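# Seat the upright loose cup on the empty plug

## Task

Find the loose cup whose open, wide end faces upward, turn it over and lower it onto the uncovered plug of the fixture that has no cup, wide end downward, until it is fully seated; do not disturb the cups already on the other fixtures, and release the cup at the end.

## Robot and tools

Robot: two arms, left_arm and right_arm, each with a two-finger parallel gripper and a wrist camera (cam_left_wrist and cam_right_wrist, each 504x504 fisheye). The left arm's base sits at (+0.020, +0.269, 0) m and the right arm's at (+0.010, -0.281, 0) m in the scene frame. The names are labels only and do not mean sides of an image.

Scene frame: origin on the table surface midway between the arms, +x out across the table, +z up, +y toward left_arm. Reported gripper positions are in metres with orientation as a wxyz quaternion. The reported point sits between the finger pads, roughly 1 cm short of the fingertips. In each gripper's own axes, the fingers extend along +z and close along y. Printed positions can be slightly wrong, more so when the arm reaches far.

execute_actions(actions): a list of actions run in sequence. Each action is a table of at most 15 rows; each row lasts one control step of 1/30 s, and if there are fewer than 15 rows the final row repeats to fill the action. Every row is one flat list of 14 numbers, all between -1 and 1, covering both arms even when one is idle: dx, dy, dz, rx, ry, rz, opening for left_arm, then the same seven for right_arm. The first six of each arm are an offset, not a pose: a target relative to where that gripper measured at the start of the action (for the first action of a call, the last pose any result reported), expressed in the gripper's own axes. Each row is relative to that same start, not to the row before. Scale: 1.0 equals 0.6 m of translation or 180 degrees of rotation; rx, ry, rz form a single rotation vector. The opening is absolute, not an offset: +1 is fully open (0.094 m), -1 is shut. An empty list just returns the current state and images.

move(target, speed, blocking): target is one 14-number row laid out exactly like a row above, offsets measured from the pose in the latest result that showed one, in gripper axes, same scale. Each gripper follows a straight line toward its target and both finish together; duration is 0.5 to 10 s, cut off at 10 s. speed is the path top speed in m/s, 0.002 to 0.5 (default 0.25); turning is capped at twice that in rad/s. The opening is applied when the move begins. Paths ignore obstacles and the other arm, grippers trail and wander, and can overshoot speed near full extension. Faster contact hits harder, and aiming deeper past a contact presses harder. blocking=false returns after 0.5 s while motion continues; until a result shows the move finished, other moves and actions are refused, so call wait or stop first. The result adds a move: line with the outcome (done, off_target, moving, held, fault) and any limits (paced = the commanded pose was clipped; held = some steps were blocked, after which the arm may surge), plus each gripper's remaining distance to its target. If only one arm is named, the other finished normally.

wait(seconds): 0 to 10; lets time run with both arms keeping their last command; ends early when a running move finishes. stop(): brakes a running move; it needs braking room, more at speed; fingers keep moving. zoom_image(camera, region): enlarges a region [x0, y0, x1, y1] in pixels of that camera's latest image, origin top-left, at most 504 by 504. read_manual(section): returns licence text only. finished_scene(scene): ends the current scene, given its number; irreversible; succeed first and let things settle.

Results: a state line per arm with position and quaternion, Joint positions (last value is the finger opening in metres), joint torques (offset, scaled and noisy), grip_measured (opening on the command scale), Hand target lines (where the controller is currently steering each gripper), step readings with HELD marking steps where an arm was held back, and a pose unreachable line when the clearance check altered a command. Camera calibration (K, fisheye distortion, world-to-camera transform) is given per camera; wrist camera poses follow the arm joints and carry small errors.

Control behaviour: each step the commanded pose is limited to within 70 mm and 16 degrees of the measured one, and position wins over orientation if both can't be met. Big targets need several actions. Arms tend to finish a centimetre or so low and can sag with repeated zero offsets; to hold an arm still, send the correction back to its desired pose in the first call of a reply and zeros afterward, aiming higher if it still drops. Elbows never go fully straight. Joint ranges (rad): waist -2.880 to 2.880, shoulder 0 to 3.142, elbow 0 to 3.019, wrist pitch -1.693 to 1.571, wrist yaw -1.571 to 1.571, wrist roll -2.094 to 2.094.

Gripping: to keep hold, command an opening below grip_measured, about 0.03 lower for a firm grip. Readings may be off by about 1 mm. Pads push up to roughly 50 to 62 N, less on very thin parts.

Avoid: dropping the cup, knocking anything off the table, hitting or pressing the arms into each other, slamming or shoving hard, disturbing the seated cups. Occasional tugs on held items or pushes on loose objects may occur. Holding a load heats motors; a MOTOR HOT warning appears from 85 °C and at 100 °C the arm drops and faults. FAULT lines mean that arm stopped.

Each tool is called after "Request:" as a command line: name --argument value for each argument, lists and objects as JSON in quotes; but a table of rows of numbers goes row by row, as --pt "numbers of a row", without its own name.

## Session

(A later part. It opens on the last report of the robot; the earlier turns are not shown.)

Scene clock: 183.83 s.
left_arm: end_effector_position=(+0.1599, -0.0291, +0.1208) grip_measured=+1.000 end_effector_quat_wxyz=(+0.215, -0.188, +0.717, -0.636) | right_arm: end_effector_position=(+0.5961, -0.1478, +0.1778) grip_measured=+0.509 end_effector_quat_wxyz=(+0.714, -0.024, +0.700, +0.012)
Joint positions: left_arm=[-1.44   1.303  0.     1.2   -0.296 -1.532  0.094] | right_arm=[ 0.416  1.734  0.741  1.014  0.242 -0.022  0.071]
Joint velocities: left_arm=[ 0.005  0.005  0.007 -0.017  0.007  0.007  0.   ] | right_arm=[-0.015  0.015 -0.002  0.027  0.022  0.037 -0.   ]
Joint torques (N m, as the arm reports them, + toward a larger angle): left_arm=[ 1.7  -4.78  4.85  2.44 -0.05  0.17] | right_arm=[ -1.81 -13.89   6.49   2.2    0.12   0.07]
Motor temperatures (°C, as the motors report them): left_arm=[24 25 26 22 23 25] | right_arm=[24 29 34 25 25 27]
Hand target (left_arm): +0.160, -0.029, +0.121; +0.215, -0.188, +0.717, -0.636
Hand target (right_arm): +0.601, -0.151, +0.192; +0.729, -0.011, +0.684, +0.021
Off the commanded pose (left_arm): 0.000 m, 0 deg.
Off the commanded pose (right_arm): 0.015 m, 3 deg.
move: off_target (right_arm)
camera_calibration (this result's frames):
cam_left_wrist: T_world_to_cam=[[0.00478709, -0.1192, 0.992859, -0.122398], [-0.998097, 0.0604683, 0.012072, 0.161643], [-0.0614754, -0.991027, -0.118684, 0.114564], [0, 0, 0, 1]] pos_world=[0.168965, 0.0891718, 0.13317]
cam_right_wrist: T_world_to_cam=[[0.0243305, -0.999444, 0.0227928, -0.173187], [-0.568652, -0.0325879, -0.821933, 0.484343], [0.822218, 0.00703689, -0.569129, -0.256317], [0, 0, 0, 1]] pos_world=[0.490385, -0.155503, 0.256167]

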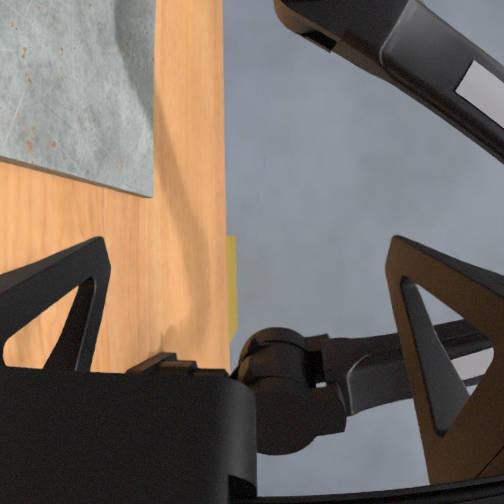

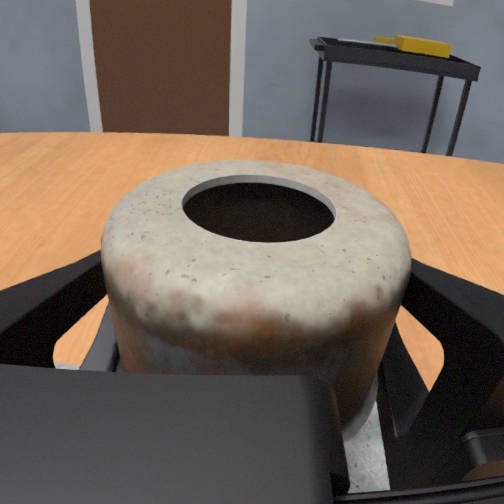

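Level now. Descend slowly.

Request:
move --target '[0,0,0,0,0,0,1,0.07,-0.006,0,0,-0.01,0,0.2]' --speed 0.06

Scene clock: 185.67 s.
left_arm: end_effector_position=(+0.1599, -0.0291, +0.1208) grip_measured=+1.000 end_effector_quat_wxyz=(+0.215, -0.188, +0.717, -0.636) | right_arm: end_effector_position=(+0.5924, -0.1482, +0.1366) grip_measured=+0.509 end_effector_quat_wxyz=(+0.720, -0.025, +0.693, +0.017)
Joint positions: left_arm=[-1.44   1.303  0.     1.2   -0.296 -1.532  0.094] | right_arm=[ 0.414  1.86   0.722  1.179  0.231 -0.021  0.071]
Joint velocities: left_arm=[-0.015 -0.005 -0.002  0.007  0.007 -0.022  0.   ] | right_arm=[-0.005 -0.015  0.022  0.002  0.007 -0.051 -0.   ]
Joint torques (N m, as the arm reports them, + toward a larger angle): left_arm=[ 1.62 -4.52  4.83  2.52 -0.04  0.15] | right_arm=[ -1.87 -13.04   5.32   1.59   0.05  -0.07]
Motor temperatures (°C, as the motors report them): left_arm=[24 25 26 22 23 25] | right_arm=[24 29 33 25 25 27]
Hand target (left_arm): +0.160, -0.029, +0.121; +0.215, -0.188, +0.717, -0.636
Hand target (right_arm): +0.598, -0.153, +0.136; +0.725, -0.023, +0.689, +0.013
Off the commanded pose (left_arm): 0.000 m, 0 deg.
Off the commanded pose (right_arm): 0.006 m, 1 deg.
move: done
camera_calibration (this result's frames):
cam_left_wrist: T_world_to_cam=[[0.00478709, -0.1192, 0.992859, -0.122398], [-0.998097, 0.0604683, 0.012072, 0.161643], [-0.0614754, -0.991027, -0.118684, 0.114564], [0, 0, 0, 1]] pos_world=[0.168965, 0.0891718, 0.13317]
cam_right_wrist: T_world_to_cam=[[0.0335044, -0.999289, 0.0173103, -0.177134], [-0.552876, -0.03296, -0.832611, 0.440397], [0.83259, 0.0183257, -0.553587, -0.283294], [0, 0, 0, 1]] pos_world=[0.485287, -0.157301, 0.212918]

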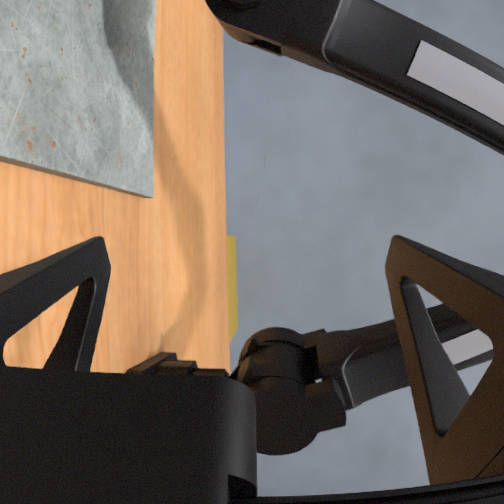

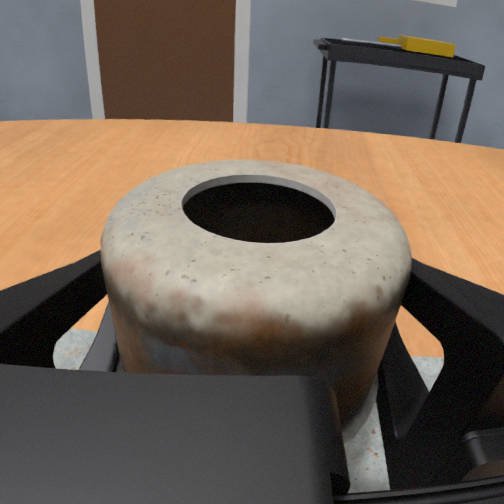

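No slip, reached 0.137. Continue.

Request:
move --target '[0,0,0,0,0,0,1,0.04,-0.004,0.008,0,0,0,0.2]' --speed 0.05

Scene clock: 186.97 s.
left_arm: end_effector_position=(+0.1599, -0.0291, +0.1208) grip_measured=+1.000 end_effector_quat_wxyz=(+0.215, -0.188, +0.717, -0.636) | right_arm: end_effector_position=(+0.5917, -0.1484, +0.1351) grip_measured=+0.509 end_effector_quat_wxyz=(+0.733, -0.023, +0.679, +0.022)
Joint positions: left_arm=[-1.44   1.303  0.     1.2   -0.296 -1.532  0.094] | right_arm=[ 0.412  1.893  0.722  1.25   0.225 -0.021  0.071]
Joint velocities: left_arm=[-0.015 -0.005  0.002  0.012 -0.007 -0.007  0.   ] | right_arm=[-0.005 -0.005 -0.002 -0.007 -0.007  0.007  0.   ]
Joint torques (N m, as the arm reports them, + toward a larger angle): left_arm=[ 1.87 -4.37  4.76  2.51 -0.06  0.15] | right_arm=[ -1.73 -10.44   5.39   0.71  -0.03   0.  ]
Motor temperatures (°C, as the motors report them): left_arm=[24 25 26 22 23 25] | right_arm=[24 29 33 25 25 27]
Hand target (left_arm): +0.160, -0.029, +0.121; +0.215, -0.188, +0.717, -0.636
Hand target (right_arm): +0.597, -0.151, +0.113; +0.721, -0.025, +0.693, +0.017
Off the commanded pose (left_arm): 0.000 m, 0 deg.
Off the commanded pose (right_arm): 0.023 m, 2 deg.
move: off_target (right_arm)
camera_calibration (this result's frames):
cam_left_wrist: T_world_to_cam=[[0.00478709, -0.1192, 0.992859, -0.122398], [-0.998097, 0.0604683, 0.012072, 0.161643], [-0.0614754, -0.991027, -0.118684, 0.114564], [0, 0, 0, 1]] pos_world=[0.168965, 0.0891718, 0.13317]
cam_right_wrist: T_world_to_cam=[[0.0368414, -0.99929, 0.00790347, -0.177999], [-0.521571, -0.025974, -0.852812, 0.424023], [0.852412, 0.0272966, -0.522158, -0.29823], [0, 0, 0, 1]] pos_world=[0.48193, -0.158718, 0.207296]

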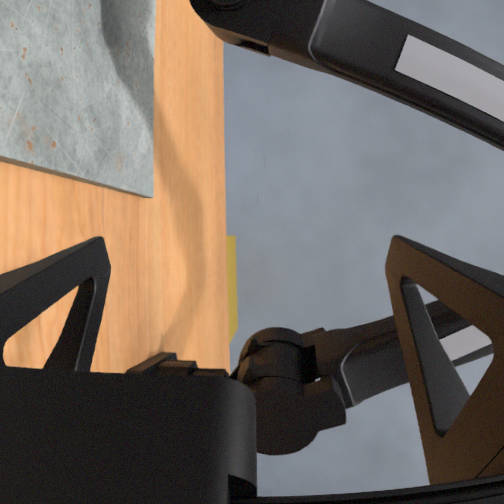

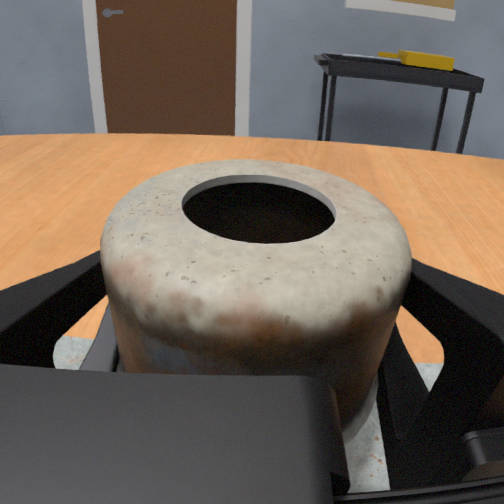

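Request:
move --target '[0,0,0,0,0,0,1,-0.05,0,0.02,0,0.015,0,0.2]' --speed 0.1

Request:
move --target '[0,0,0,0,0,0,1,-0.01,0,0.03,0,0,0,0.2]' --speed 0.1

Scene clock: 195.00 s.
left_arm: end_effector_position=(+0.1599, -0.0291, +0.1208) grip_measured=+1.000 end_effector_quat_wxyz=(+0.215, -0.188, +0.717, -0.636) | right_arm: end_effector_position=(+0.5924, -0.1482, +0.1378) grip_measured=+0.509 end_effector_quat_wxyz=(+0.699, -0.032, +0.714, +0.013)
Joint positions: left_arm=[-1.44   1.303  0.     1.2   -0.296 -1.532  0.094] | right_arm=[ 0.412  1.811  0.722  1.067  0.225 -0.021  0.071]
Joint velocities: left_arm=[-0.015 -0.015  0.002  0.012  0.022 -0.007  0.   ] | right_arm=[-0.005 -0.005 -0.002  0.012  0.051  0.022  0.001]
Joint torques (N m, as the arm reports them, + toward a larger angle): left_arm=[ 1.43 -4.46  4.81  2.44 -0.07  0.13] | right_arm=[ -1.4  -15.96   6.44   0.96   0.02   0.02]
Motor temperatures (°C, as the motors report them): left_arm=[24 25 26 22 23 25] | right_arm=[24 29 32 24 25 27]
Hand target (left_arm): +0.160, -0.029, +0.121; +0.215, -0.188, +0.717, -0.636
Hand target (right_arm): +0.600, -0.147, +0.166; +0.717, -0.023, +0.696, +0.021
Off the commanded pose (left_arm): 0.000 m, 0 deg.
Off the commanded pose (right_arm): 0.030 m, 3 deg.
move: off_target (right_arm)
camera_calibration (this result's frames):
cam_left_wrist: T_world_to_cam=[[0.00478709, -0.1192, 0.992859, -0.122398], [-0.998097, 0.0604683, 0.012072, 0.161643], [-0.0614754, -0.991027, -0.118684, 0.114564], [0, 0, 0, 1]] pos_world=[0.168965, 0.0891718, 0.13317]
cam_right_wrist: T_world_to_cam=[[0.0388278, -0.998699, 0.0330632, -0.182399], [-0.601579, -0.0497827, -0.797261, 0.462878], [0.797869, 0.0110658, -0.602729, -0.256411], [0, 0, 0, 1]] pos_world=[0.490122, -0.156281, 0.220519]

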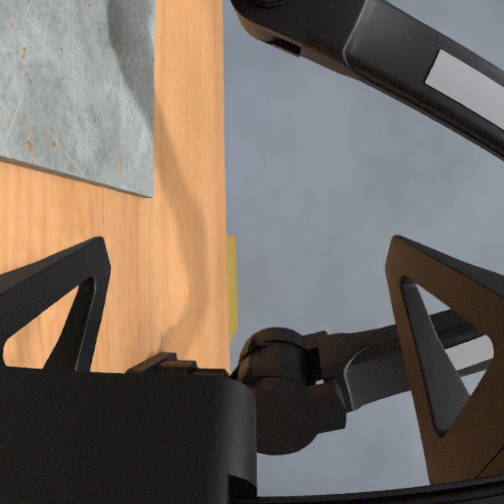

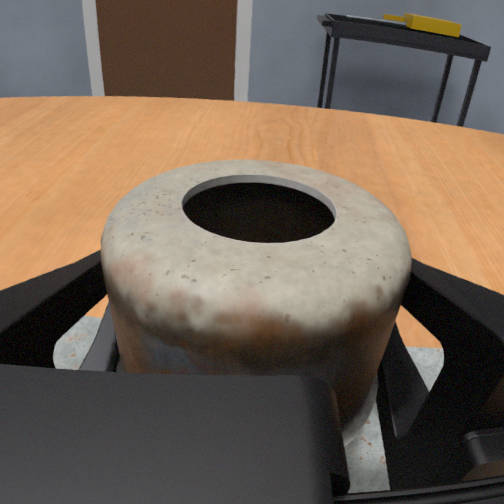

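Scene clock: 195.70 s.
left_arm: end_effector_position=(+0.1599, -0.0291, +0.1208) grip_measured=+1.000 end_effector_quat_wxyz=(+0.215, -0.188, +0.717, -0.636) | right_arm: end_effector_position=(+0.5975, -0.1463, +0.1376) grip_measured=+0.509 end_effector_quat_wxyz=(+0.695, -0.035, +0.718, +0.013)
Joint positions: left_arm=[-1.44   1.303  0.     1.2   -0.296 -1.532  0.094] | right_arm=[ 0.411  1.811  0.738  1.039  0.221 -0.021  0.071]
Joint velocities: left_arm=[-0.015  0.005 -0.017 -0.012 -0.007 -0.051  0.   ] | right_arm=[ 0.015 -0.015  0.002  0.017 -0.037  0.007  0.001]
Joint torques (N m, as the arm reports them, + toward a larger angle): left_arm=[ 1.51 -4.63  4.92  2.5  -0.06  0.16] | right_arm=[ -1.6  -13.28   7.38   0.54   0.02  -0.03]
Motor temperatures (°C, as the motors report them): left_arm=[24 25 26 22 23 25] | right_arm=[24 29 32 24 25 27]
Hand target (left_arm): +0.160, -0.029, +0.121; +0.215, -0.188, +0.717, -0.636
Hand target (right_arm): +0.610, -0.147, +0.144; +0.699, -0.032, +0.714, +0.013
Off the commanded pose (left_arm): 0.000 m, 0 deg.
Off the commanded pose (right_arm): 0.014 m, 1 deg.
move: off_target (right_arm)
camera_calibration (this result's frames):
cam_left_wrist: T_world_to_cam=[[0.00478709, -0.1192, 0.992859, -0.122398], [-0.998097, 0.0604683, 0.012072, 0.161643], [-0.0614754, -0.991027, -0.118684, 0.114564], [0, 0, 0, 1]] pos_world=[0.168965, 0.0891718, 0.13317]
cam_right_wrist: T_world_to_cam=[[0.0430534, -0.998423, 0.0360213, -0.183635], [-0.610985, -0.0548389, -0.789741, 0.469773], [0.790471, 0.0119925, -0.612382, -0.254753], [0, 0, 0, 1]] pos_world=[0.496305, -0.154528, 0.221608]

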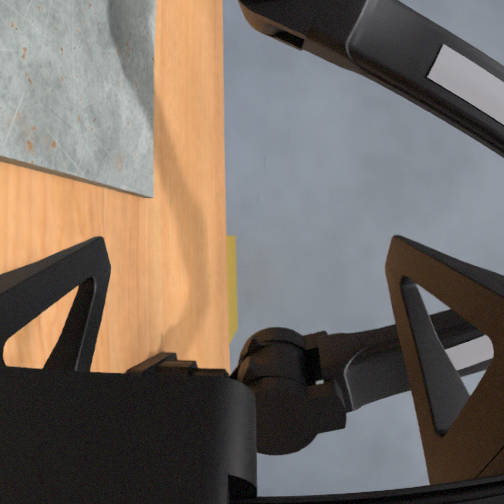

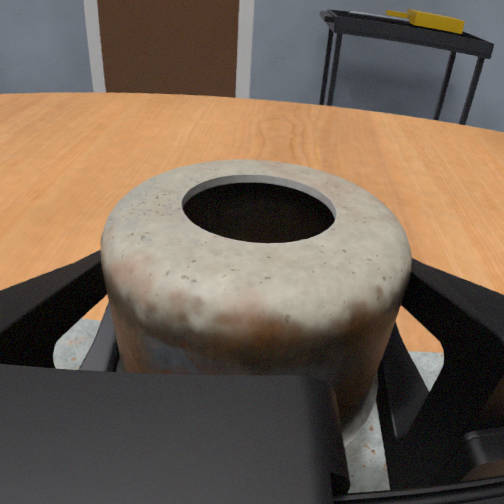

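Request:
move --target '[0,0,0,0,0,0,1,-0.08,-0.01,0.035,0,-0.02,0.012,0.2]' --speed 0.15

Scene clock: 206.97 s.
left_arm: end_effector_position=(+0.1599, -0.0291, +0.1208) grip_measured=+1.000 end_effector_quat_wxyz=(+0.215, -0.188, +0.717, -0.636) | right_arm: end_effector_position=(+0.6023, -0.1491, +0.1390) grip_measured=+0.509 end_effector_quat_wxyz=(+0.685, -0.037, +0.728, +0.016)
Joint positions: left_arm=[-1.44   1.303  0.     1.2   -0.296 -1.532  0.094] | right_arm=[ 0.399  1.795  0.75   0.982  0.201 -0.015  0.071]
Joint velocities: left_arm=[-0.005 -0.005 -0.007 -0.012  0.007 -0.022  0.   ] | right_arm=[-0.005  0.005 -0.017  0.012  0.125  0.007 -0.001]
Joint torques (N m, as the arm reports them, + toward a larger angle): left_arm=[ 1.88 -4.67  4.86  2.45 -0.05  0.16] | right_arm=[ -1.52 -17.68   7.96   1.11   0.07   0.15]
Motor temperatures (°C, as the motors report them): left_arm=[24 25 26 22 23 25] | right_arm=[24 29 33 24 25 27]
Hand target (left_arm): +0.160, -0.029, +0.121; +0.215, -0.188, +0.717, -0.636
Hand target (right_arm): +0.617, -0.149, +0.185; +0.716, -0.022, +0.697, +0.028
Off the commanded pose (left_arm): 0.000 m, 0 deg.
Off the commanded pose (right_arm): 0.049 m, 6 deg.
move: off_target (right_arm)
camera_calibration (this result's frames):
cam_left_wrist: T_world_to_cam=[[0.00478709, -0.1192, 0.992859, -0.122398], [-0.998097, 0.0604683, 0.012072, 0.161643], [-0.0614754, -0.991027, -0.118684, 0.114564], [0, 0, 0, 1]] pos_world=[0.168965, 0.0891718, 0.13317]
cam_right_wrist: T_world_to_cam=[[0.0513446, -0.998041, 0.03576, -0.191608], [-0.631702, -0.0601903, -0.772871, 0.482969], [0.773509, 0.0170931, -0.633555, -0.243718], [0, 0, 0, 1]] pos_world=[0.503449, -0.157997, 0.225716]

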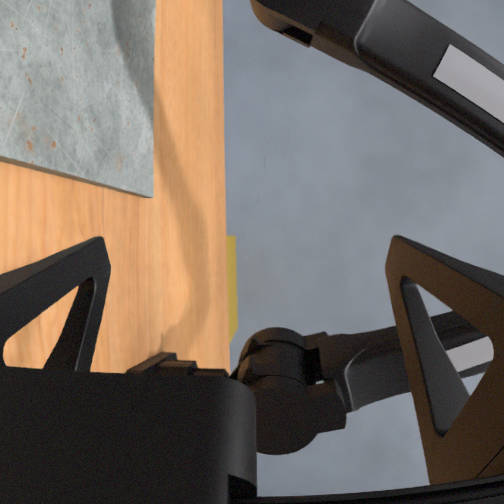

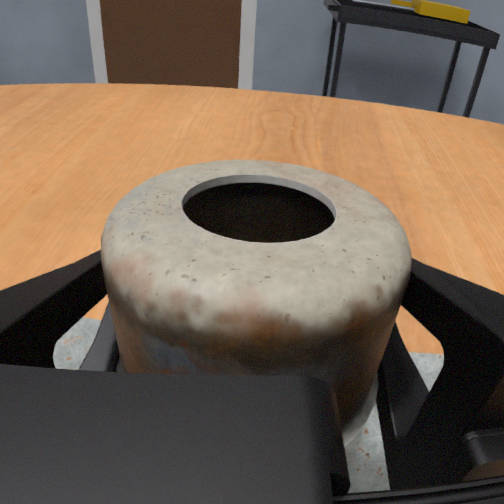

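Request:
move --target '[0,0,0,0,0,0,1,0.04,0,0.005,0,-0.02,0.012,0.2]' --speed 0.06

Scene clock: 209.07 s.
left_arm: end_effector_position=(+0.1599, -0.0291, +0.1208) grip_measured=+1.000 end_effector_quat_wxyz=(+0.215, -0.188, +0.717, -0.636) | right_arm: end_effector_position=(+0.6020, -0.1492, +0.1359) grip_measured=+0.509 end_effector_quat_wxyz=(+0.719, -0.029, +0.694, +0.024)
Joint positions: left_arm=[-1.44   1.303  0.     1.2   -0.296 -1.532  0.094] | right_arm=[ 0.399  1.872  0.746  1.163  0.201 -0.015  0.071]
Joint velocities: left_arm=[ 0.015 -0.005 -0.017  0.007 -0.007  0.037  0.   ] | right_arm=[ 0.005 -0.005 -0.012  0.002 -0.007 -0.11  -0.002]
Joint torques (N m, as the arm reports them, + toward a larger angle): left_arm=[ 1.58 -4.75  4.78  2.42 -0.06  0.14] | right_arm=[ -0.98 -11.55   4.83   1.     0.03   0.23]
Motor temperatures (°C, as the motors report them): left_arm=[24 25 26 22 23 25] | right_arm=[24 29 33 24 25 27]
Hand target (left_arm): +0.160, -0.029, +0.121; +0.215, -0.188, +0.717, -0.636
Hand target (right_arm): +0.604, -0.150, +0.115; +0.707, -0.023, +0.706, +0.030
Off the commanded pose (left_arm): 0.000 m, 0 deg.
Off the commanded pose (right_arm): 0.021 m, 2 deg.
move: off_target (right_arm)
camera_calibration (this result's frames):
cam_left_wrist: T_world_to_cam=[[0.00478709, -0.1192, 0.992859, -0.122398], [-0.998097, 0.0604683, 0.012072, 0.161643], [-0.0614754, -0.991027, -0.118684, 0.114564], [0, 0, 0, 1]] pos_world=[0.168965, 0.0891718, 0.13317]
cam_right_wrist: T_world_to_cam=[[0.0490007, -0.998713, 0.0130521, -0.187165], [-0.554841, -0.038084, -0.831085, 0.445312], [0.830512, 0.0334818, -0.555993, -0.287887], [0, 0, 0, 1]] pos_world=[0.495342, -0.160326, 0.212471]

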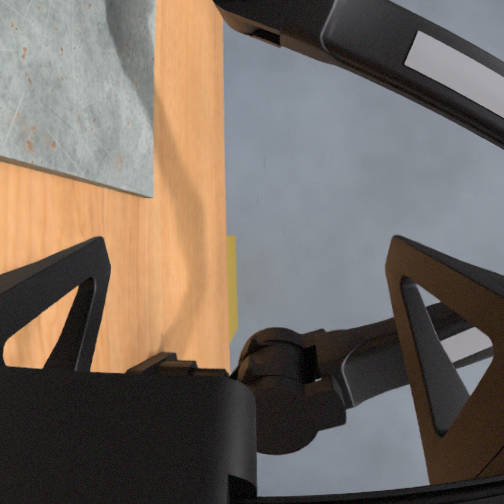

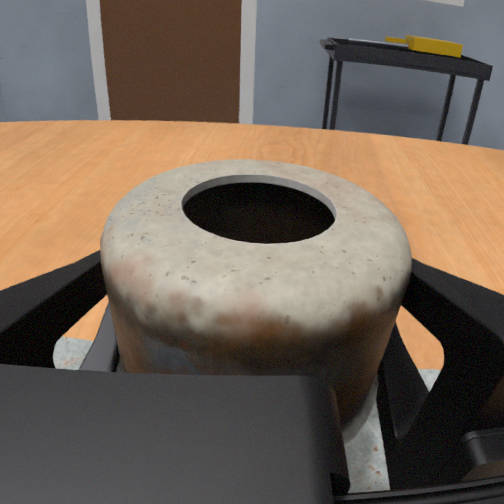

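Request:
execute_actions --actions '[[[0,0,0,0,0,0,1,-0.03,0,0,0,0,0,0.2]],[[0,0,0,0,0,0,1,0,0,0,0,0,0,0.6]],[[0,0,0,0,0,0,1,0,0,0,0,0,0,0.75]]]'

Scene clock: 212.20 s.
left_arm: end_effector_position=(+0.1599, -0.0291, +0.1208) grip_measured=+1.000 end_effector_quat_wxyz=(+0.215, -0.188, +0.717, -0.636) | right_arm: end_effector_position=(+0.5990, -0.1500, +0.1341) grip_measured=+0.748 end_effector_quat_wxyz=(+0.708, -0.032, +0.705, +0.022)
Joint positions: left_arm=[-1.44   1.303  0.     1.2   -0.296 -1.532  0.094] | right_arm=[ 0.399  1.849  0.736  1.117  0.201 -0.015  0.082]
Joint velocities: left_arm=[-0.015 -0.005  0.002  0.007  0.037  0.051  0.   ] | right_arm=[-0.005  0.005 -0.012 -0.007  0.081  0.007  0.   ]
Joint torques (N m, as the arm reports them, + toward a larger angle): left_arm=[ 1.57 -4.98  4.77  2.41 -0.04  0.13] | right_arm=[ -1.26 -14.47   4.6    0.97   0.18  -0.04]
Motor temperatures (°C, as the motors report them): left_arm=[24 25 26 22 23 25] | right_arm=[24 29 32 24 25 27]
Hand target (left_arm): +0.160, -0.029, +0.121; +0.215, -0.188, +0.717, -0.636
Hand target (right_arm): +0.599, -0.150, +0.134; +0.708, -0.032, +0.705, +0.022
Off the commanded pose (left_arm): 0.000 m, 0 deg.
Off the commanded pose (right_arm): 0.000 m, 0 deg.
Step readings (end_effector_position; steps 1 to 15: 1st action; 16 to 30: 2nd action; 31 to 45: 3rd action):
0: left_arm (+0.1599, -0.0291, +0.1208) | right_arm (+0.6020, -0.1492, +0.1359)
1: left_arm (+0.1599, -0.0291, +0.1208) | right_arm (+0.6021, -0.1492, +0.1366)
2: left_arm (+0.1599, -0.0291, +0.1208) | right_arm (+0.6021, -0.1492, +0.1369)
4: left_arm (+0.1599, -0.0291, +0.1208) | right_arm (+0.6017, -0.1493, +0.1372)
8: left_arm (+0.1599, -0.0291, +0.1208) | right_arm (+0.6012, -0.1495, +0.1371)
15: left_arm (+0.1599, -0.0291, +0.1208) | right_arm (+0.6012, -0.1495, +0.1371)
16: left_arm (+0.1599, -0.0291, +0.1208) | right_arm (+0.6012, -0.1495, +0.1371)
17: left_arm (+0.1599, -0.0291, +0.1208) | right_arm (+0.6010, -0.1495, +0.1369)
19: left_arm (+0.1599, -0.0291, +0.1208) | right_arm (+0.6005, -0.1497, +0.1360)
23: left_arm (+0.1599, -0.0291, +0.1208) | right_arm (+0.5990, -0.1500, +0.1341)
30: left_arm (+0.1599, -0.0291, +0.1208) | right_arm (+0.5990, -0.1500, +0.1341)
31: left_arm (+0.1599, -0.0291, +0.1208) | right_arm (+0.5990, -0.1500, +0.1341)
32: left_arm (+0.1599, -0.0291, +0.1208) | right_arm (+0.5990, -0.1500, +0.1341)
34: left_arm (+0.1599, -0.0291, +0.1208) | right_arm (+0.5990, -0.1500, +0.1341)
38: left_arm (+0.1599, -0.0291, +0.1208) | right_arm (+0.5990, -0.1500, +0.1341)
45: end_effector_position above
camera_calibration (this result's frames):
cam_left_wrist: T_world_to_cam=[[0.00478709, -0.1192, 0.992859, -0.122398], [-0.998097, 0.0604683, 0.012072, 0.161643], [-0.0614754, -0.991027, -0.118684, 0.114564], [0, 0, 0, 1]] pos_world=[0.168965, 0.0891718, 0.13317]
cam_right_wrist: T_world_to_cam=[[0.0499122, -0.998552, 0.0200545, -0.18924], [-0.580791, -0.0453542, -0.812788, 0.454156], [0.812521, 0.0289205, -0.582214, -0.272734], [0, 0, 0, 1]] pos_world=[0.494817, -0.16048, 0.214138]

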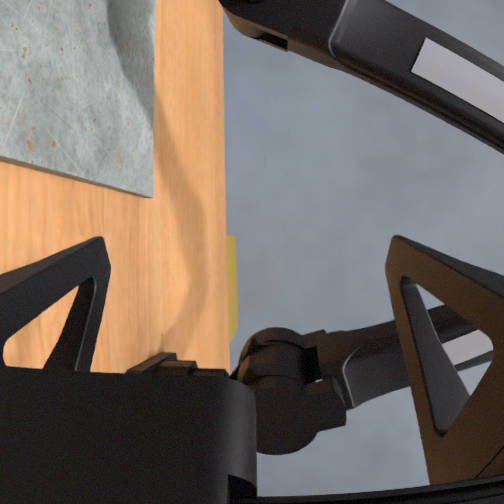

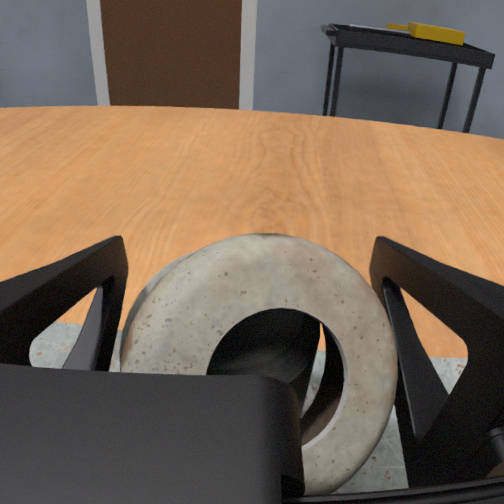

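Request:
move --target '[0,0,0,0,0,0,1,-0.12,0,-0.02,0,0,0,1]' --speed 0.15

Request:
move --target '[0,0,0,0,0,0,1,-0.1,0,-0.2,0,0.03,0,1]' --speed 0.25

Scene clock: 214.50 s.
left_arm: end_effector_position=(+0.1599, -0.0291, +0.1208) grip_measured=+1.000 end_effector_quat_wxyz=(+0.215, -0.188, +0.717, -0.636) | right_arm: end_effector_position=(+0.5848, -0.1538, +0.2007) grip_measured=+1.000 end_effector_quat_wxyz=(+0.706, -0.030, +0.708, +0.019)
Joint positions: left_arm=[-1.44   1.303  0.     1.2   -0.296 -1.532  0.094] | right_arm=[ 0.402  1.631  0.717  0.911  0.209 -0.015  0.094]
Joint velocities: left_arm=[-0.005 -0.005  0.012 -0.012  0.007 -0.037  0.   ] | right_arm=[-0.015 -0.005 -0.002 -0.002  0.022 -0.037  0.   ]
Joint torques (N m, as the arm reports them, + toward a larger angle): left_arm=[ 1.61 -4.7   4.79  2.51 -0.06  0.14] | right_arm=[ -0.25 -13.27   6.29   0.83   0.16   0.  ]
Motor temperatures (°C, as the motors report them): left_arm=[24 25 26 22 23 25] | right_arm=[24 29 32 24 25 27]
Hand target (left_arm): +0.160, -0.029, +0.121; +0.215, -0.188, +0.717, -0.636
Hand target (right_arm): +0.586, -0.149, +0.206; +0.708, -0.032, +0.705, +0.022
Off the commanded pose (left_arm): 0.000 m, 0 deg.
Off the commanded pose (right_arm): 0.007 m, 1 deg.
move: done
camera_calibration (this result's frames):
cam_left_wrist: T_world_to_cam=[[0.00478709, -0.1192, 0.992859, -0.122398], [-0.998097, 0.0604683, 0.012072, 0.161643], [-0.0614754, -0.991027, -0.118684, 0.114564], [0, 0, 0, 1]] pos_world=[0.168965, 0.0891718, 0.13317]
cam_right_wrist: T_world_to_cam=[[0.0447321, -0.998761, 0.0217939, -0.191019], [-0.586978, -0.0439296, -0.80841, 0.50274], [0.808366, 0.0233694, -0.588216, -0.219532], [0, 0, 0, 1]] pos_world=[0.481104, -0.163566, 0.281451]

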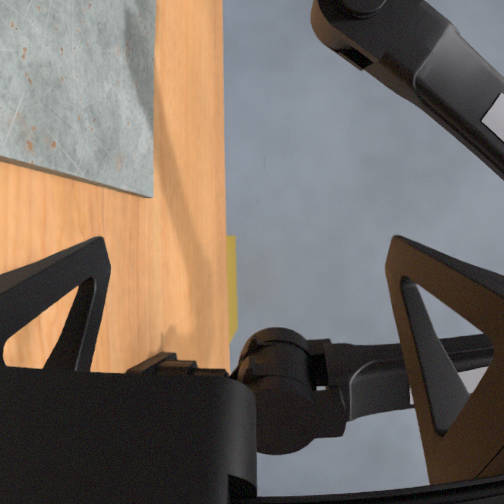

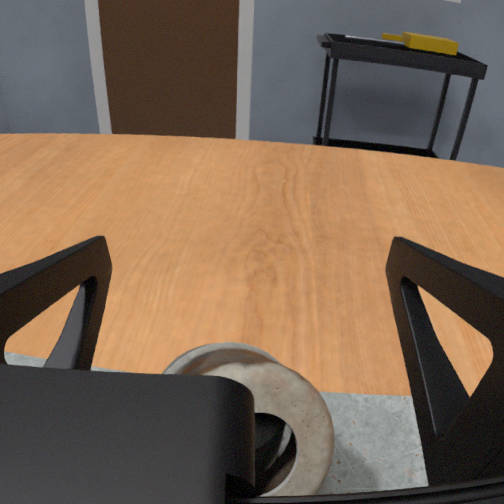

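Scene clock: 215.60 s.
left_arm: end_effector_position=(+0.1599, -0.0291, +0.1208) grip_measured=+1.000 end_effector_quat_wxyz=(+0.215, -0.188, +0.717, -0.636) | right_arm: end_effector_position=(+0.4623, -0.1643, +0.2620) grip_measured=+1.000 end_effector_quat_wxyz=(+0.675, -0.036, +0.737, +0.011)
Joint positions: left_arm=[-1.44   1.303  0.     1.2   -0.296 -1.532  0.094] | right_arm=[ 0.483  1.101  0.505  0.503  0.294 -0.005  0.094]
Joint velocities: left_arm=[-0.005 -0.005  0.002 -0.007 -0.095 -0.007  0.   ] | right_arm=[-0.005 -0.015 -0.002 -0.007 -0.095 -0.066  0.   ]
Joint torques (N m, as the arm reports them, + toward a larger angle): left_arm=[ 1.67 -4.66  4.87  2.47 -0.05  0.16] | right_arm=[-0.43 -5.33  7.87  0.91  0.27  0.18]
Motor temperatures (°C, as the motors report them): left_arm=[24 25 26 22 23 25] | right_arm=[24 29 32 24 25 27]
Hand target (left_arm): +0.160, -0.029, +0.121; +0.215, -0.188, +0.717, -0.636
Hand target (right_arm): +0.464, -0.161, +0.261; +0.672, -0.031, +0.740, +0.017
Off the commanded pose (left_arm): 0.000 m, 0 deg.
Off the commanded pose (right_arm): 0.004 m, 1 deg.
move: done
camera_calibration (this result's frames):
cam_left_wrist: T_world_to_cam=[[0.00478709, -0.1192, 0.992859, -0.122398], [-0.998097, 0.0604683, 0.012072, 0.161643], [-0.0614754, -0.991027, -0.118684, 0.114564], [0, 0, 0, 1]] pos_world=[0.168965, 0.0891718, 0.13317]
cam_right_wrist: T_world_to_cam=[[0.0423518, -0.998285, 0.0404147, -0.201103], [-0.653513, -0.0582771, -0.754668, 0.494299], [0.755729, 0.00555007, -0.654861, -0.0452983], [0, 0, 0, 1]] pos_world=[0.365781, -0.1717, 0.351495]

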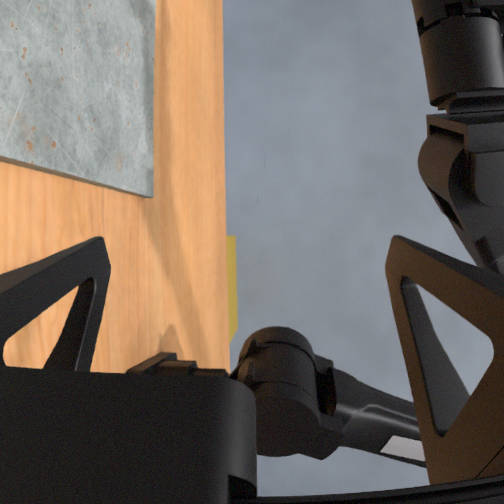

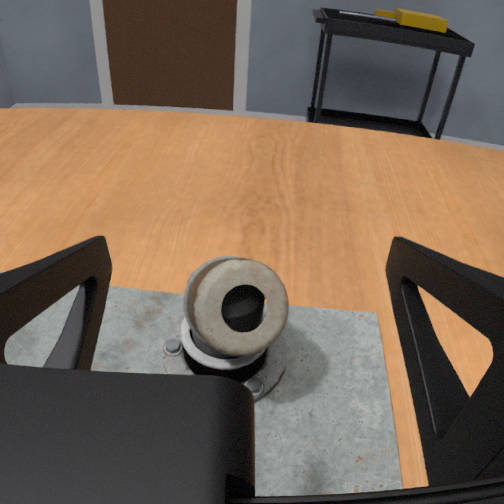

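Request:
zoom_image --camera "cam_right_wrist" --region '[150,230,330,410]'

Region (150, 230, 330, 410) of cam_right_wrist's 504x504 image, scaled by 2.800, with more detail than that image has.

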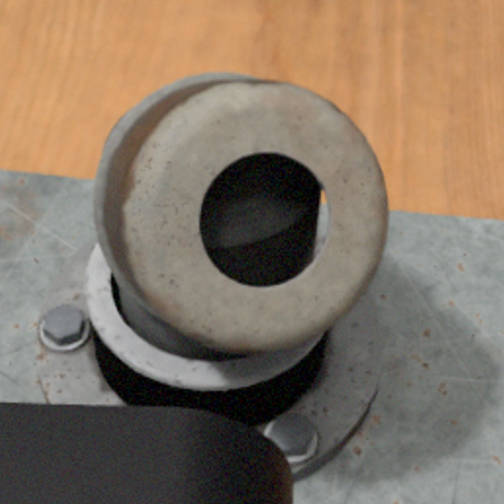

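Request:
move --target '[0,0,0,0,0,0,1,0.185,0,0.105,0,-0.03,0,-1]' --speed 0.25

Scene clock: 221.80 s.
left_arm: end_effector_position=(+0.1599, -0.0291, +0.1208) grip_measured=+1.000 end_effector_quat_wxyz=(+0.215, -0.188, +0.717, -0.636) | right_arm: end_effector_position=(+0.5056, -0.1660, +0.1242) grip_measured=-0.995 end_effector_quat_wxyz=(+0.688, -0.036, +0.725, +0.015)
Joint positions: left_arm=[-1.44   1.303  0.     1.2   -0.296 -1.532  0.094] | right_arm=[ 0.43   1.699  0.473  1.171  0.235 -0.014  0.   ]
Joint velocities: left_arm=[-0.005 -0.005  0.002 -0.002 -0.037  0.051  0.   ] | right_arm=[-0.005 -0.015 -0.012 -0.002  0.007 -0.037 -0.001]
Joint torques (N m, as the arm reports them, + toward a larger angle): left_arm=[ 1.48 -4.57  4.81  2.43 -0.06  0.14] | right_arm=[ -2.08 -13.15   6.03   1.61   0.    -0.22]
Motor temperatures (°C, as the motors report them): left_arm=[24 25 26 22 23 25] | right_arm=[24 29 33 24 25 27]
Hand target (left_arm): +0.160, -0.029, +0.121; +0.215, -0.188, +0.717, -0.636
Hand target (right_arm): +0.516, -0.166, +0.145; +0.708, -0.035, +0.705, +0.013
Off the commanded pose (left_arm): 0.000 m, 0 deg.
Off the commanded pose (right_arm): 0.024 m, 3 deg.
move: off_target (right_arm)
camera_calibration (this result's frames):
cam_left_wrist: T_world_to_cam=[[0.00478709, -0.1192, 0.992859, -0.122398], [-0.998097, 0.0604683, 0.012072, 0.161643], [-0.0614754, -0.991027, -0.118684, 0.114564], [0, 0, 0, 1]] pos_world=[0.168965, 0.0891718, 0.13317]
cam_right_wrist: T_world_to_cam=[[0.0480099, -0.998252, 0.0344701, -0.201154], [-0.626136, -0.0569653, -0.77763, 0.407758], [0.778235, 0.015751, -0.627776, -0.181334], [0, 0, 0, 1]] pos_world=[0.40609, -0.174719, 0.210182]

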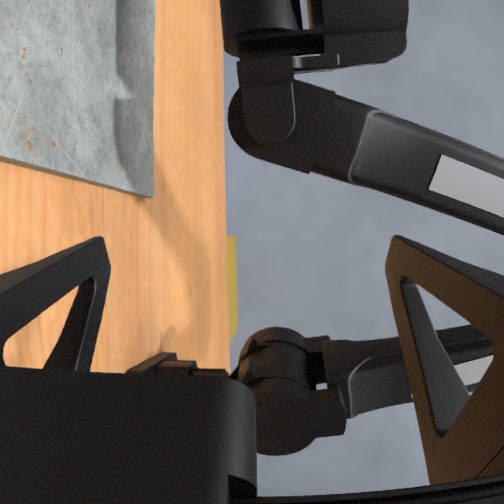

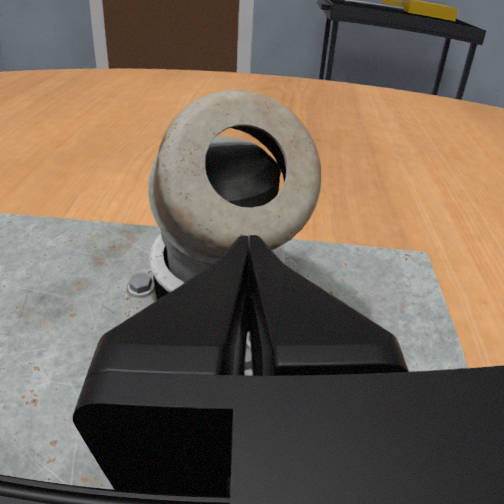

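Request:
move --target '[0,0,0,0,0,0,1,-0.105,0,0,0,-0.02,0,-1]' --speed 0.2

Scene clock: 224.10 s.
left_arm: end_effector_position=(+0.1599, -0.0291, +0.1208) grip_measured=+1.000 end_effector_quat_wxyz=(+0.215, -0.188, +0.717, -0.636) | right_arm: end_effector_position=(+0.5014, -0.1674, +0.1759) grip_measured=-0.995 end_effector_quat_wxyz=(+0.702, -0.032, +0.711, +0.019)
Joint positions: left_arm=[-1.44   1.303  0.     1.2   -0.296 -1.532  0.094] | right_arm=[ 0.43   1.528  0.473  1.041  0.235 -0.014  0.   ]
Joint velocities: left_arm=[-0.005 -0.005  0.007 -0.002 -0.007 -0.007  0.   ] | right_arm=[-0.015  0.015  0.002 -0.012 -0.037  0.022  0.001]
Joint torques (N m, as the arm reports them, + toward a larger angle): left_arm=[ 1.43 -4.75  4.84  2.46 -0.04  0.15] | right_arm=[ -1.06 -10.61   6.07   0.89   0.2   -0.11]
Motor temperatures (°C, as the motors report them): left_arm=[24 25 26 22 23 25] | right_arm=[24 29 32 24 25 27]
Hand target (left_arm): +0.160, -0.029, +0.121; +0.215, -0.188, +0.717, -0.636
Hand target (right_arm): +0.508, -0.163, +0.188; +0.710, -0.035, +0.703, +0.017
Off the commanded pose (left_arm): 0.000 m, 0 deg.
Off the commanded pose (right_arm): 0.014 m, 1 deg.
move: off_target (right_arm)
camera_calibration (this result's frames):
cam_left_wrist: T_world_to_cam=[[0.00478709, -0.1192, 0.992859, -0.122398], [-0.998097, 0.0604683, 0.012072, 0.161643], [-0.0614754, -0.991027, -0.118684, 0.114564], [0, 0, 0, 1]] pos_world=[0.168965, 0.0891718, 0.13317]
cam_right_wrist: T_world_to_cam=[[0.04686, -0.998609, 0.0241618, -0.201756], [-0.594799, -0.0473275, -0.80248, 0.435509], [0.802507, 0.0232328, -0.59619, -0.161989], [0, 0, 0, 1]] pos_world=[0.398492, -0.1771, 0.257786]

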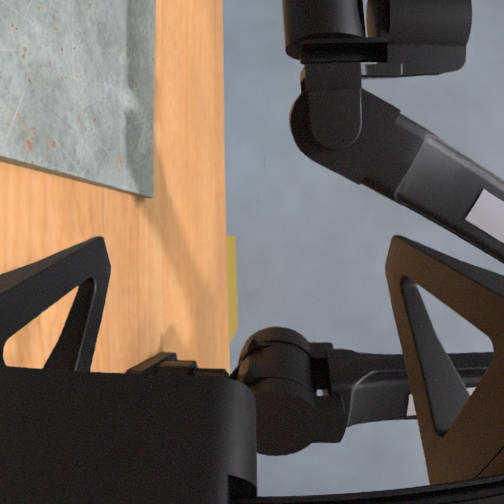

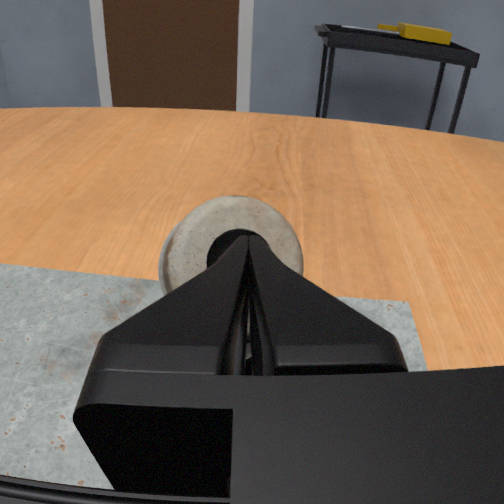

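Request:
move --target '[0,0,0,0,0,0,1,0.005,0.008,0.085,0,-0.01,0,-1]' --speed 0.06

Scene clock: 226.17 s.
left_arm: end_effector_position=(+0.1599, -0.0291, +0.1208) grip_measured=+1.000 end_effector_quat_wxyz=(+0.215, -0.188, +0.717, -0.636) | right_arm: end_effector_position=(+0.5387, -0.1584, +0.1601) grip_measured=-0.995 end_effector_quat_wxyz=(+0.699, -0.035, +0.714, +0.021)
Joint positions: left_arm=[-1.44   1.303  0.     1.2   -0.296 -1.532  0.094] | right_arm=[ 0.42   1.651  0.571  1.057  0.219 -0.014  0.   ]
Joint velocities: left_arm=[-0.005 -0.005 -0.017 -0.007 -0.022 -0.066  0.   ] | right_arm=[-0.005 -0.015 -0.007 -0.007 -0.007 -0.022 -0.001]
Joint torques (N m, as the arm reports them, + toward a larger angle): left_arm=[ 1.76 -4.62  4.8   2.42 -0.03  0.15] | right_arm=[ -1.97 -11.37   7.45   1.94   0.09  -0.1 ]
Motor temperatures (°C, as the motors report them): left_arm=[24 25 26 22 23 25] | right_arm=[24 29 32 24 25 27]
Hand target (left_arm): +0.160, -0.029, +0.121; +0.215, -0.188, +0.717, -0.636
Hand target (right_arm): +0.551, -0.159, +0.173; +0.713, -0.032, +0.700, +0.020
Off the commanded pose (left_arm): 0.000 m, 0 deg.
Off the commanded pose (right_arm): 0.018 m, 2 deg.
move: off_target (right_arm)
camera_calibration (this result's frames):
cam_left_wrist: T_world_to_cam=[[0.00478709, -0.1192, 0.992859, -0.122398], [-0.998097, 0.0604683, 0.012072, 0.161643], [-0.0614754, -0.991027, -0.118684, 0.114564], [0, 0, 0, 1]] pos_world=[0.168965, 0.0891718, 0.13317]
cam_right_wrist: T_world_to_cam=[[0.0535448, -0.998226, 0.0260523, -0.198009], [-0.601247, -0.0530593, -0.7973, 0.447209], [0.797267, 0.0270274, -0.603021, -0.197119], [0, 0, 0, 1]] pos_world=[0.436642, -0.168601, 0.242851]

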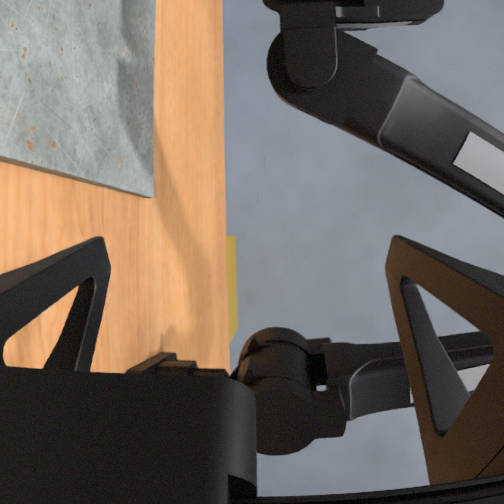

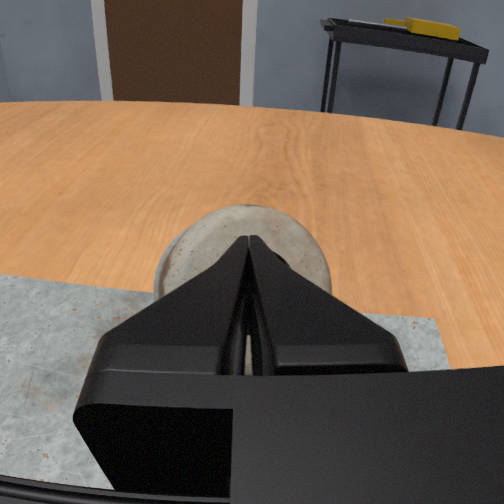

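Request:
move --target '[0,0,0,0,0,0,1,-0.02,0.004,0.075,0,-0.01,0,-1]' --speed 0.06

Scene clock: 230.33 s.
left_arm: end_effector_position=(+0.1599, -0.0291, +0.1208) grip_measured=+1.000 end_effector_quat_wxyz=(+0.215, -0.188, +0.717, -0.636) | right_arm: end_effector_position=(+0.5705, -0.1513, +0.1678) grip_measured=-0.995 end_effector_quat_wxyz=(+0.706, -0.035, +0.706, +0.025)
Joint positions: left_arm=[-1.44   1.303  0.     1.2   -0.296 -1.532  0.094] | right_arm=[ 0.411  1.7    0.662  1.038  0.204 -0.014  0.   ]
Joint velocities: left_arm=[-0.005 -0.005 -0.002 -0.017 -0.022  0.051  0.   ] | right_arm=[ 0.005 -0.015  0.002  0.022 -0.066 -0.051 -0.002]
Joint torques (N m, as the arm reports them, + toward a larger angle): left_arm=[ 1.79 -4.78  4.8   2.45 -0.05  0.15] | right_arm=[ -1.74 -11.23   7.17   0.69   0.09  -0.08]
Motor temperatures (°C, as the motors report them): left_arm=[24 25 26 22 23 25] | right_arm=[24 29 33 24 25 27]
Hand target (left_arm): +0.160, -0.029, +0.121; +0.215, -0.188, +0.717, -0.636
Hand target (right_arm): +0.583, -0.152, +0.172; +0.710, -0.035, +0.703, +0.021
Off the commanded pose (left_arm): 0.000 m, 0 deg.
Off the commanded pose (right_arm): 0.014 m, 1 deg.
move: off_target (right_arm)
camera_calibration (this result's frames):
cam_left_wrist: T_world_to_cam=[[0.00478709, -0.1192, 0.992859, -0.122398], [-0.998097, 0.0604683, 0.012072, 0.161643], [-0.0614754, -0.991027, -0.118684, 0.114564], [0, 0, 0, 1]] pos_world=[0.168965, 0.0891718, 0.13317]
cam_right_wrist: T_world_to_cam=[[0.0591429, -0.998035, 0.0207017, -0.195113], [-0.583942, -0.0514089, -0.810166, 0.465364], [0.809638, 0.0358269, -0.585835, -0.226612], [0, 0, 0, 1]] pos_world=[0.466759, -0.162687, 0.248304]

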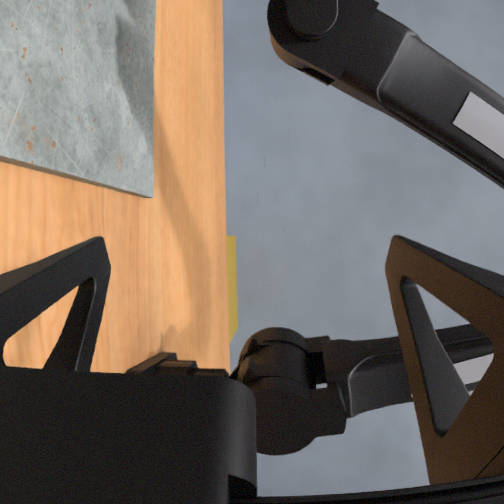

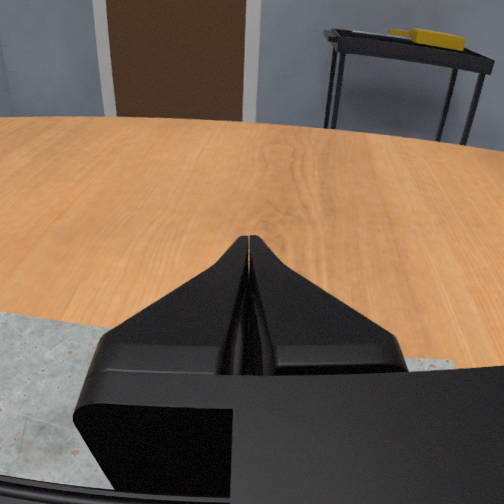

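Request:
move --target '[0,0,0,0,0,0,1,-0.06,0,-0.14,0,0,0,1]' --speed 0.2

Scene clock: 231.90 s.
left_arm: end_effector_position=(+0.1599, -0.0291, +0.1208) grip_measured=+1.000 end_effector_quat_wxyz=(+0.215, -0.188, +0.717, -0.636) | right_arm: end_effector_position=(+0.4859, -0.1607, +0.2013) grip_measured=+1.000 end_effector_quat_wxyz=(+0.706, -0.034, +0.707, +0.024)
Joint positions: left_arm=[-1.44   1.303  0.     1.2   -0.296 -1.532  0.094] | right_arm=[ 0.46   1.415  0.453  0.96   0.255 -0.014  0.094]
Joint velocities: left_arm=[-0.015  0.005  0.012 -0.002 -0.037 -0.022  0.   ] | right_arm=[-0.005 -0.005 -0.002  0.017 -0.007 -0.022  0.   ]
Joint torques (N m, as the arm reports them, + toward a larger angle): left_arm=[ 1.53 -4.77  4.9   2.41 -0.04  0.14] | right_arm=[-0.3  -9.09  6.09  0.89  0.24  0.01]
Motor temperatures (°C, as the motors report them): left_arm=[24 25 26 22 23 25] | right_arm=[24 29 33 24 25 27]
Hand target (left_arm): +0.160, -0.029, +0.121; +0.215, -0.188, +0.717, -0.636
Hand target (right_arm): +0.486, -0.158, +0.203; +0.707, -0.035, +0.706, +0.025
Off the commanded pose (left_arm): 0.000 m, 0 deg.
Off the commanded pose (right_arm): 0.004 m, 0 deg.
move: done
camera_calibration (this result's frames):
cam_left_wrist: T_world_to_cam=[[0.00478709, -0.1192, 0.992859, -0.122398], [-0.998097, 0.0604683, 0.012072, 0.161643], [-0.0614754, -0.991027, -0.118684, 0.114564], [0, 0, 0, 1]] pos_world=[0.168965, 0.0891718, 0.13317]
cam_right_wrist: T_world_to_cam=[[0.0561192, -0.998202, 0.0210482, -0.198739], [-0.584963, -0.0499564, -0.80952, 0.44321], [0.809116, 0.0331172, -0.586715, -0.13817], [0, 0, 0, 1]] pos_world=[0.38221, -0.171665, 0.281904]

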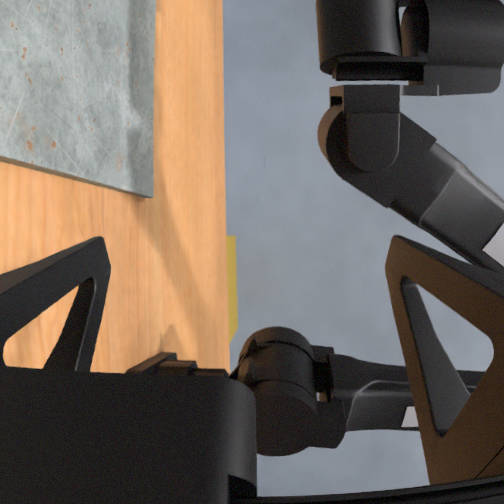

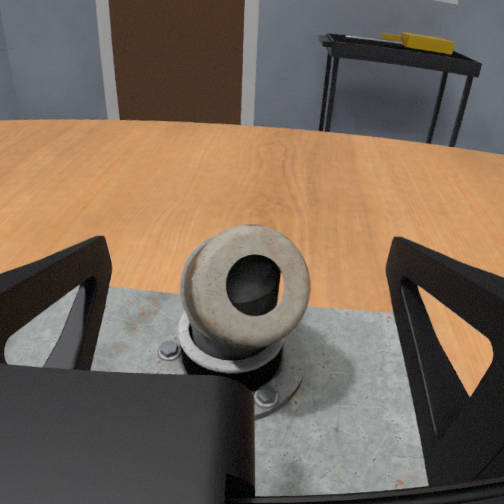

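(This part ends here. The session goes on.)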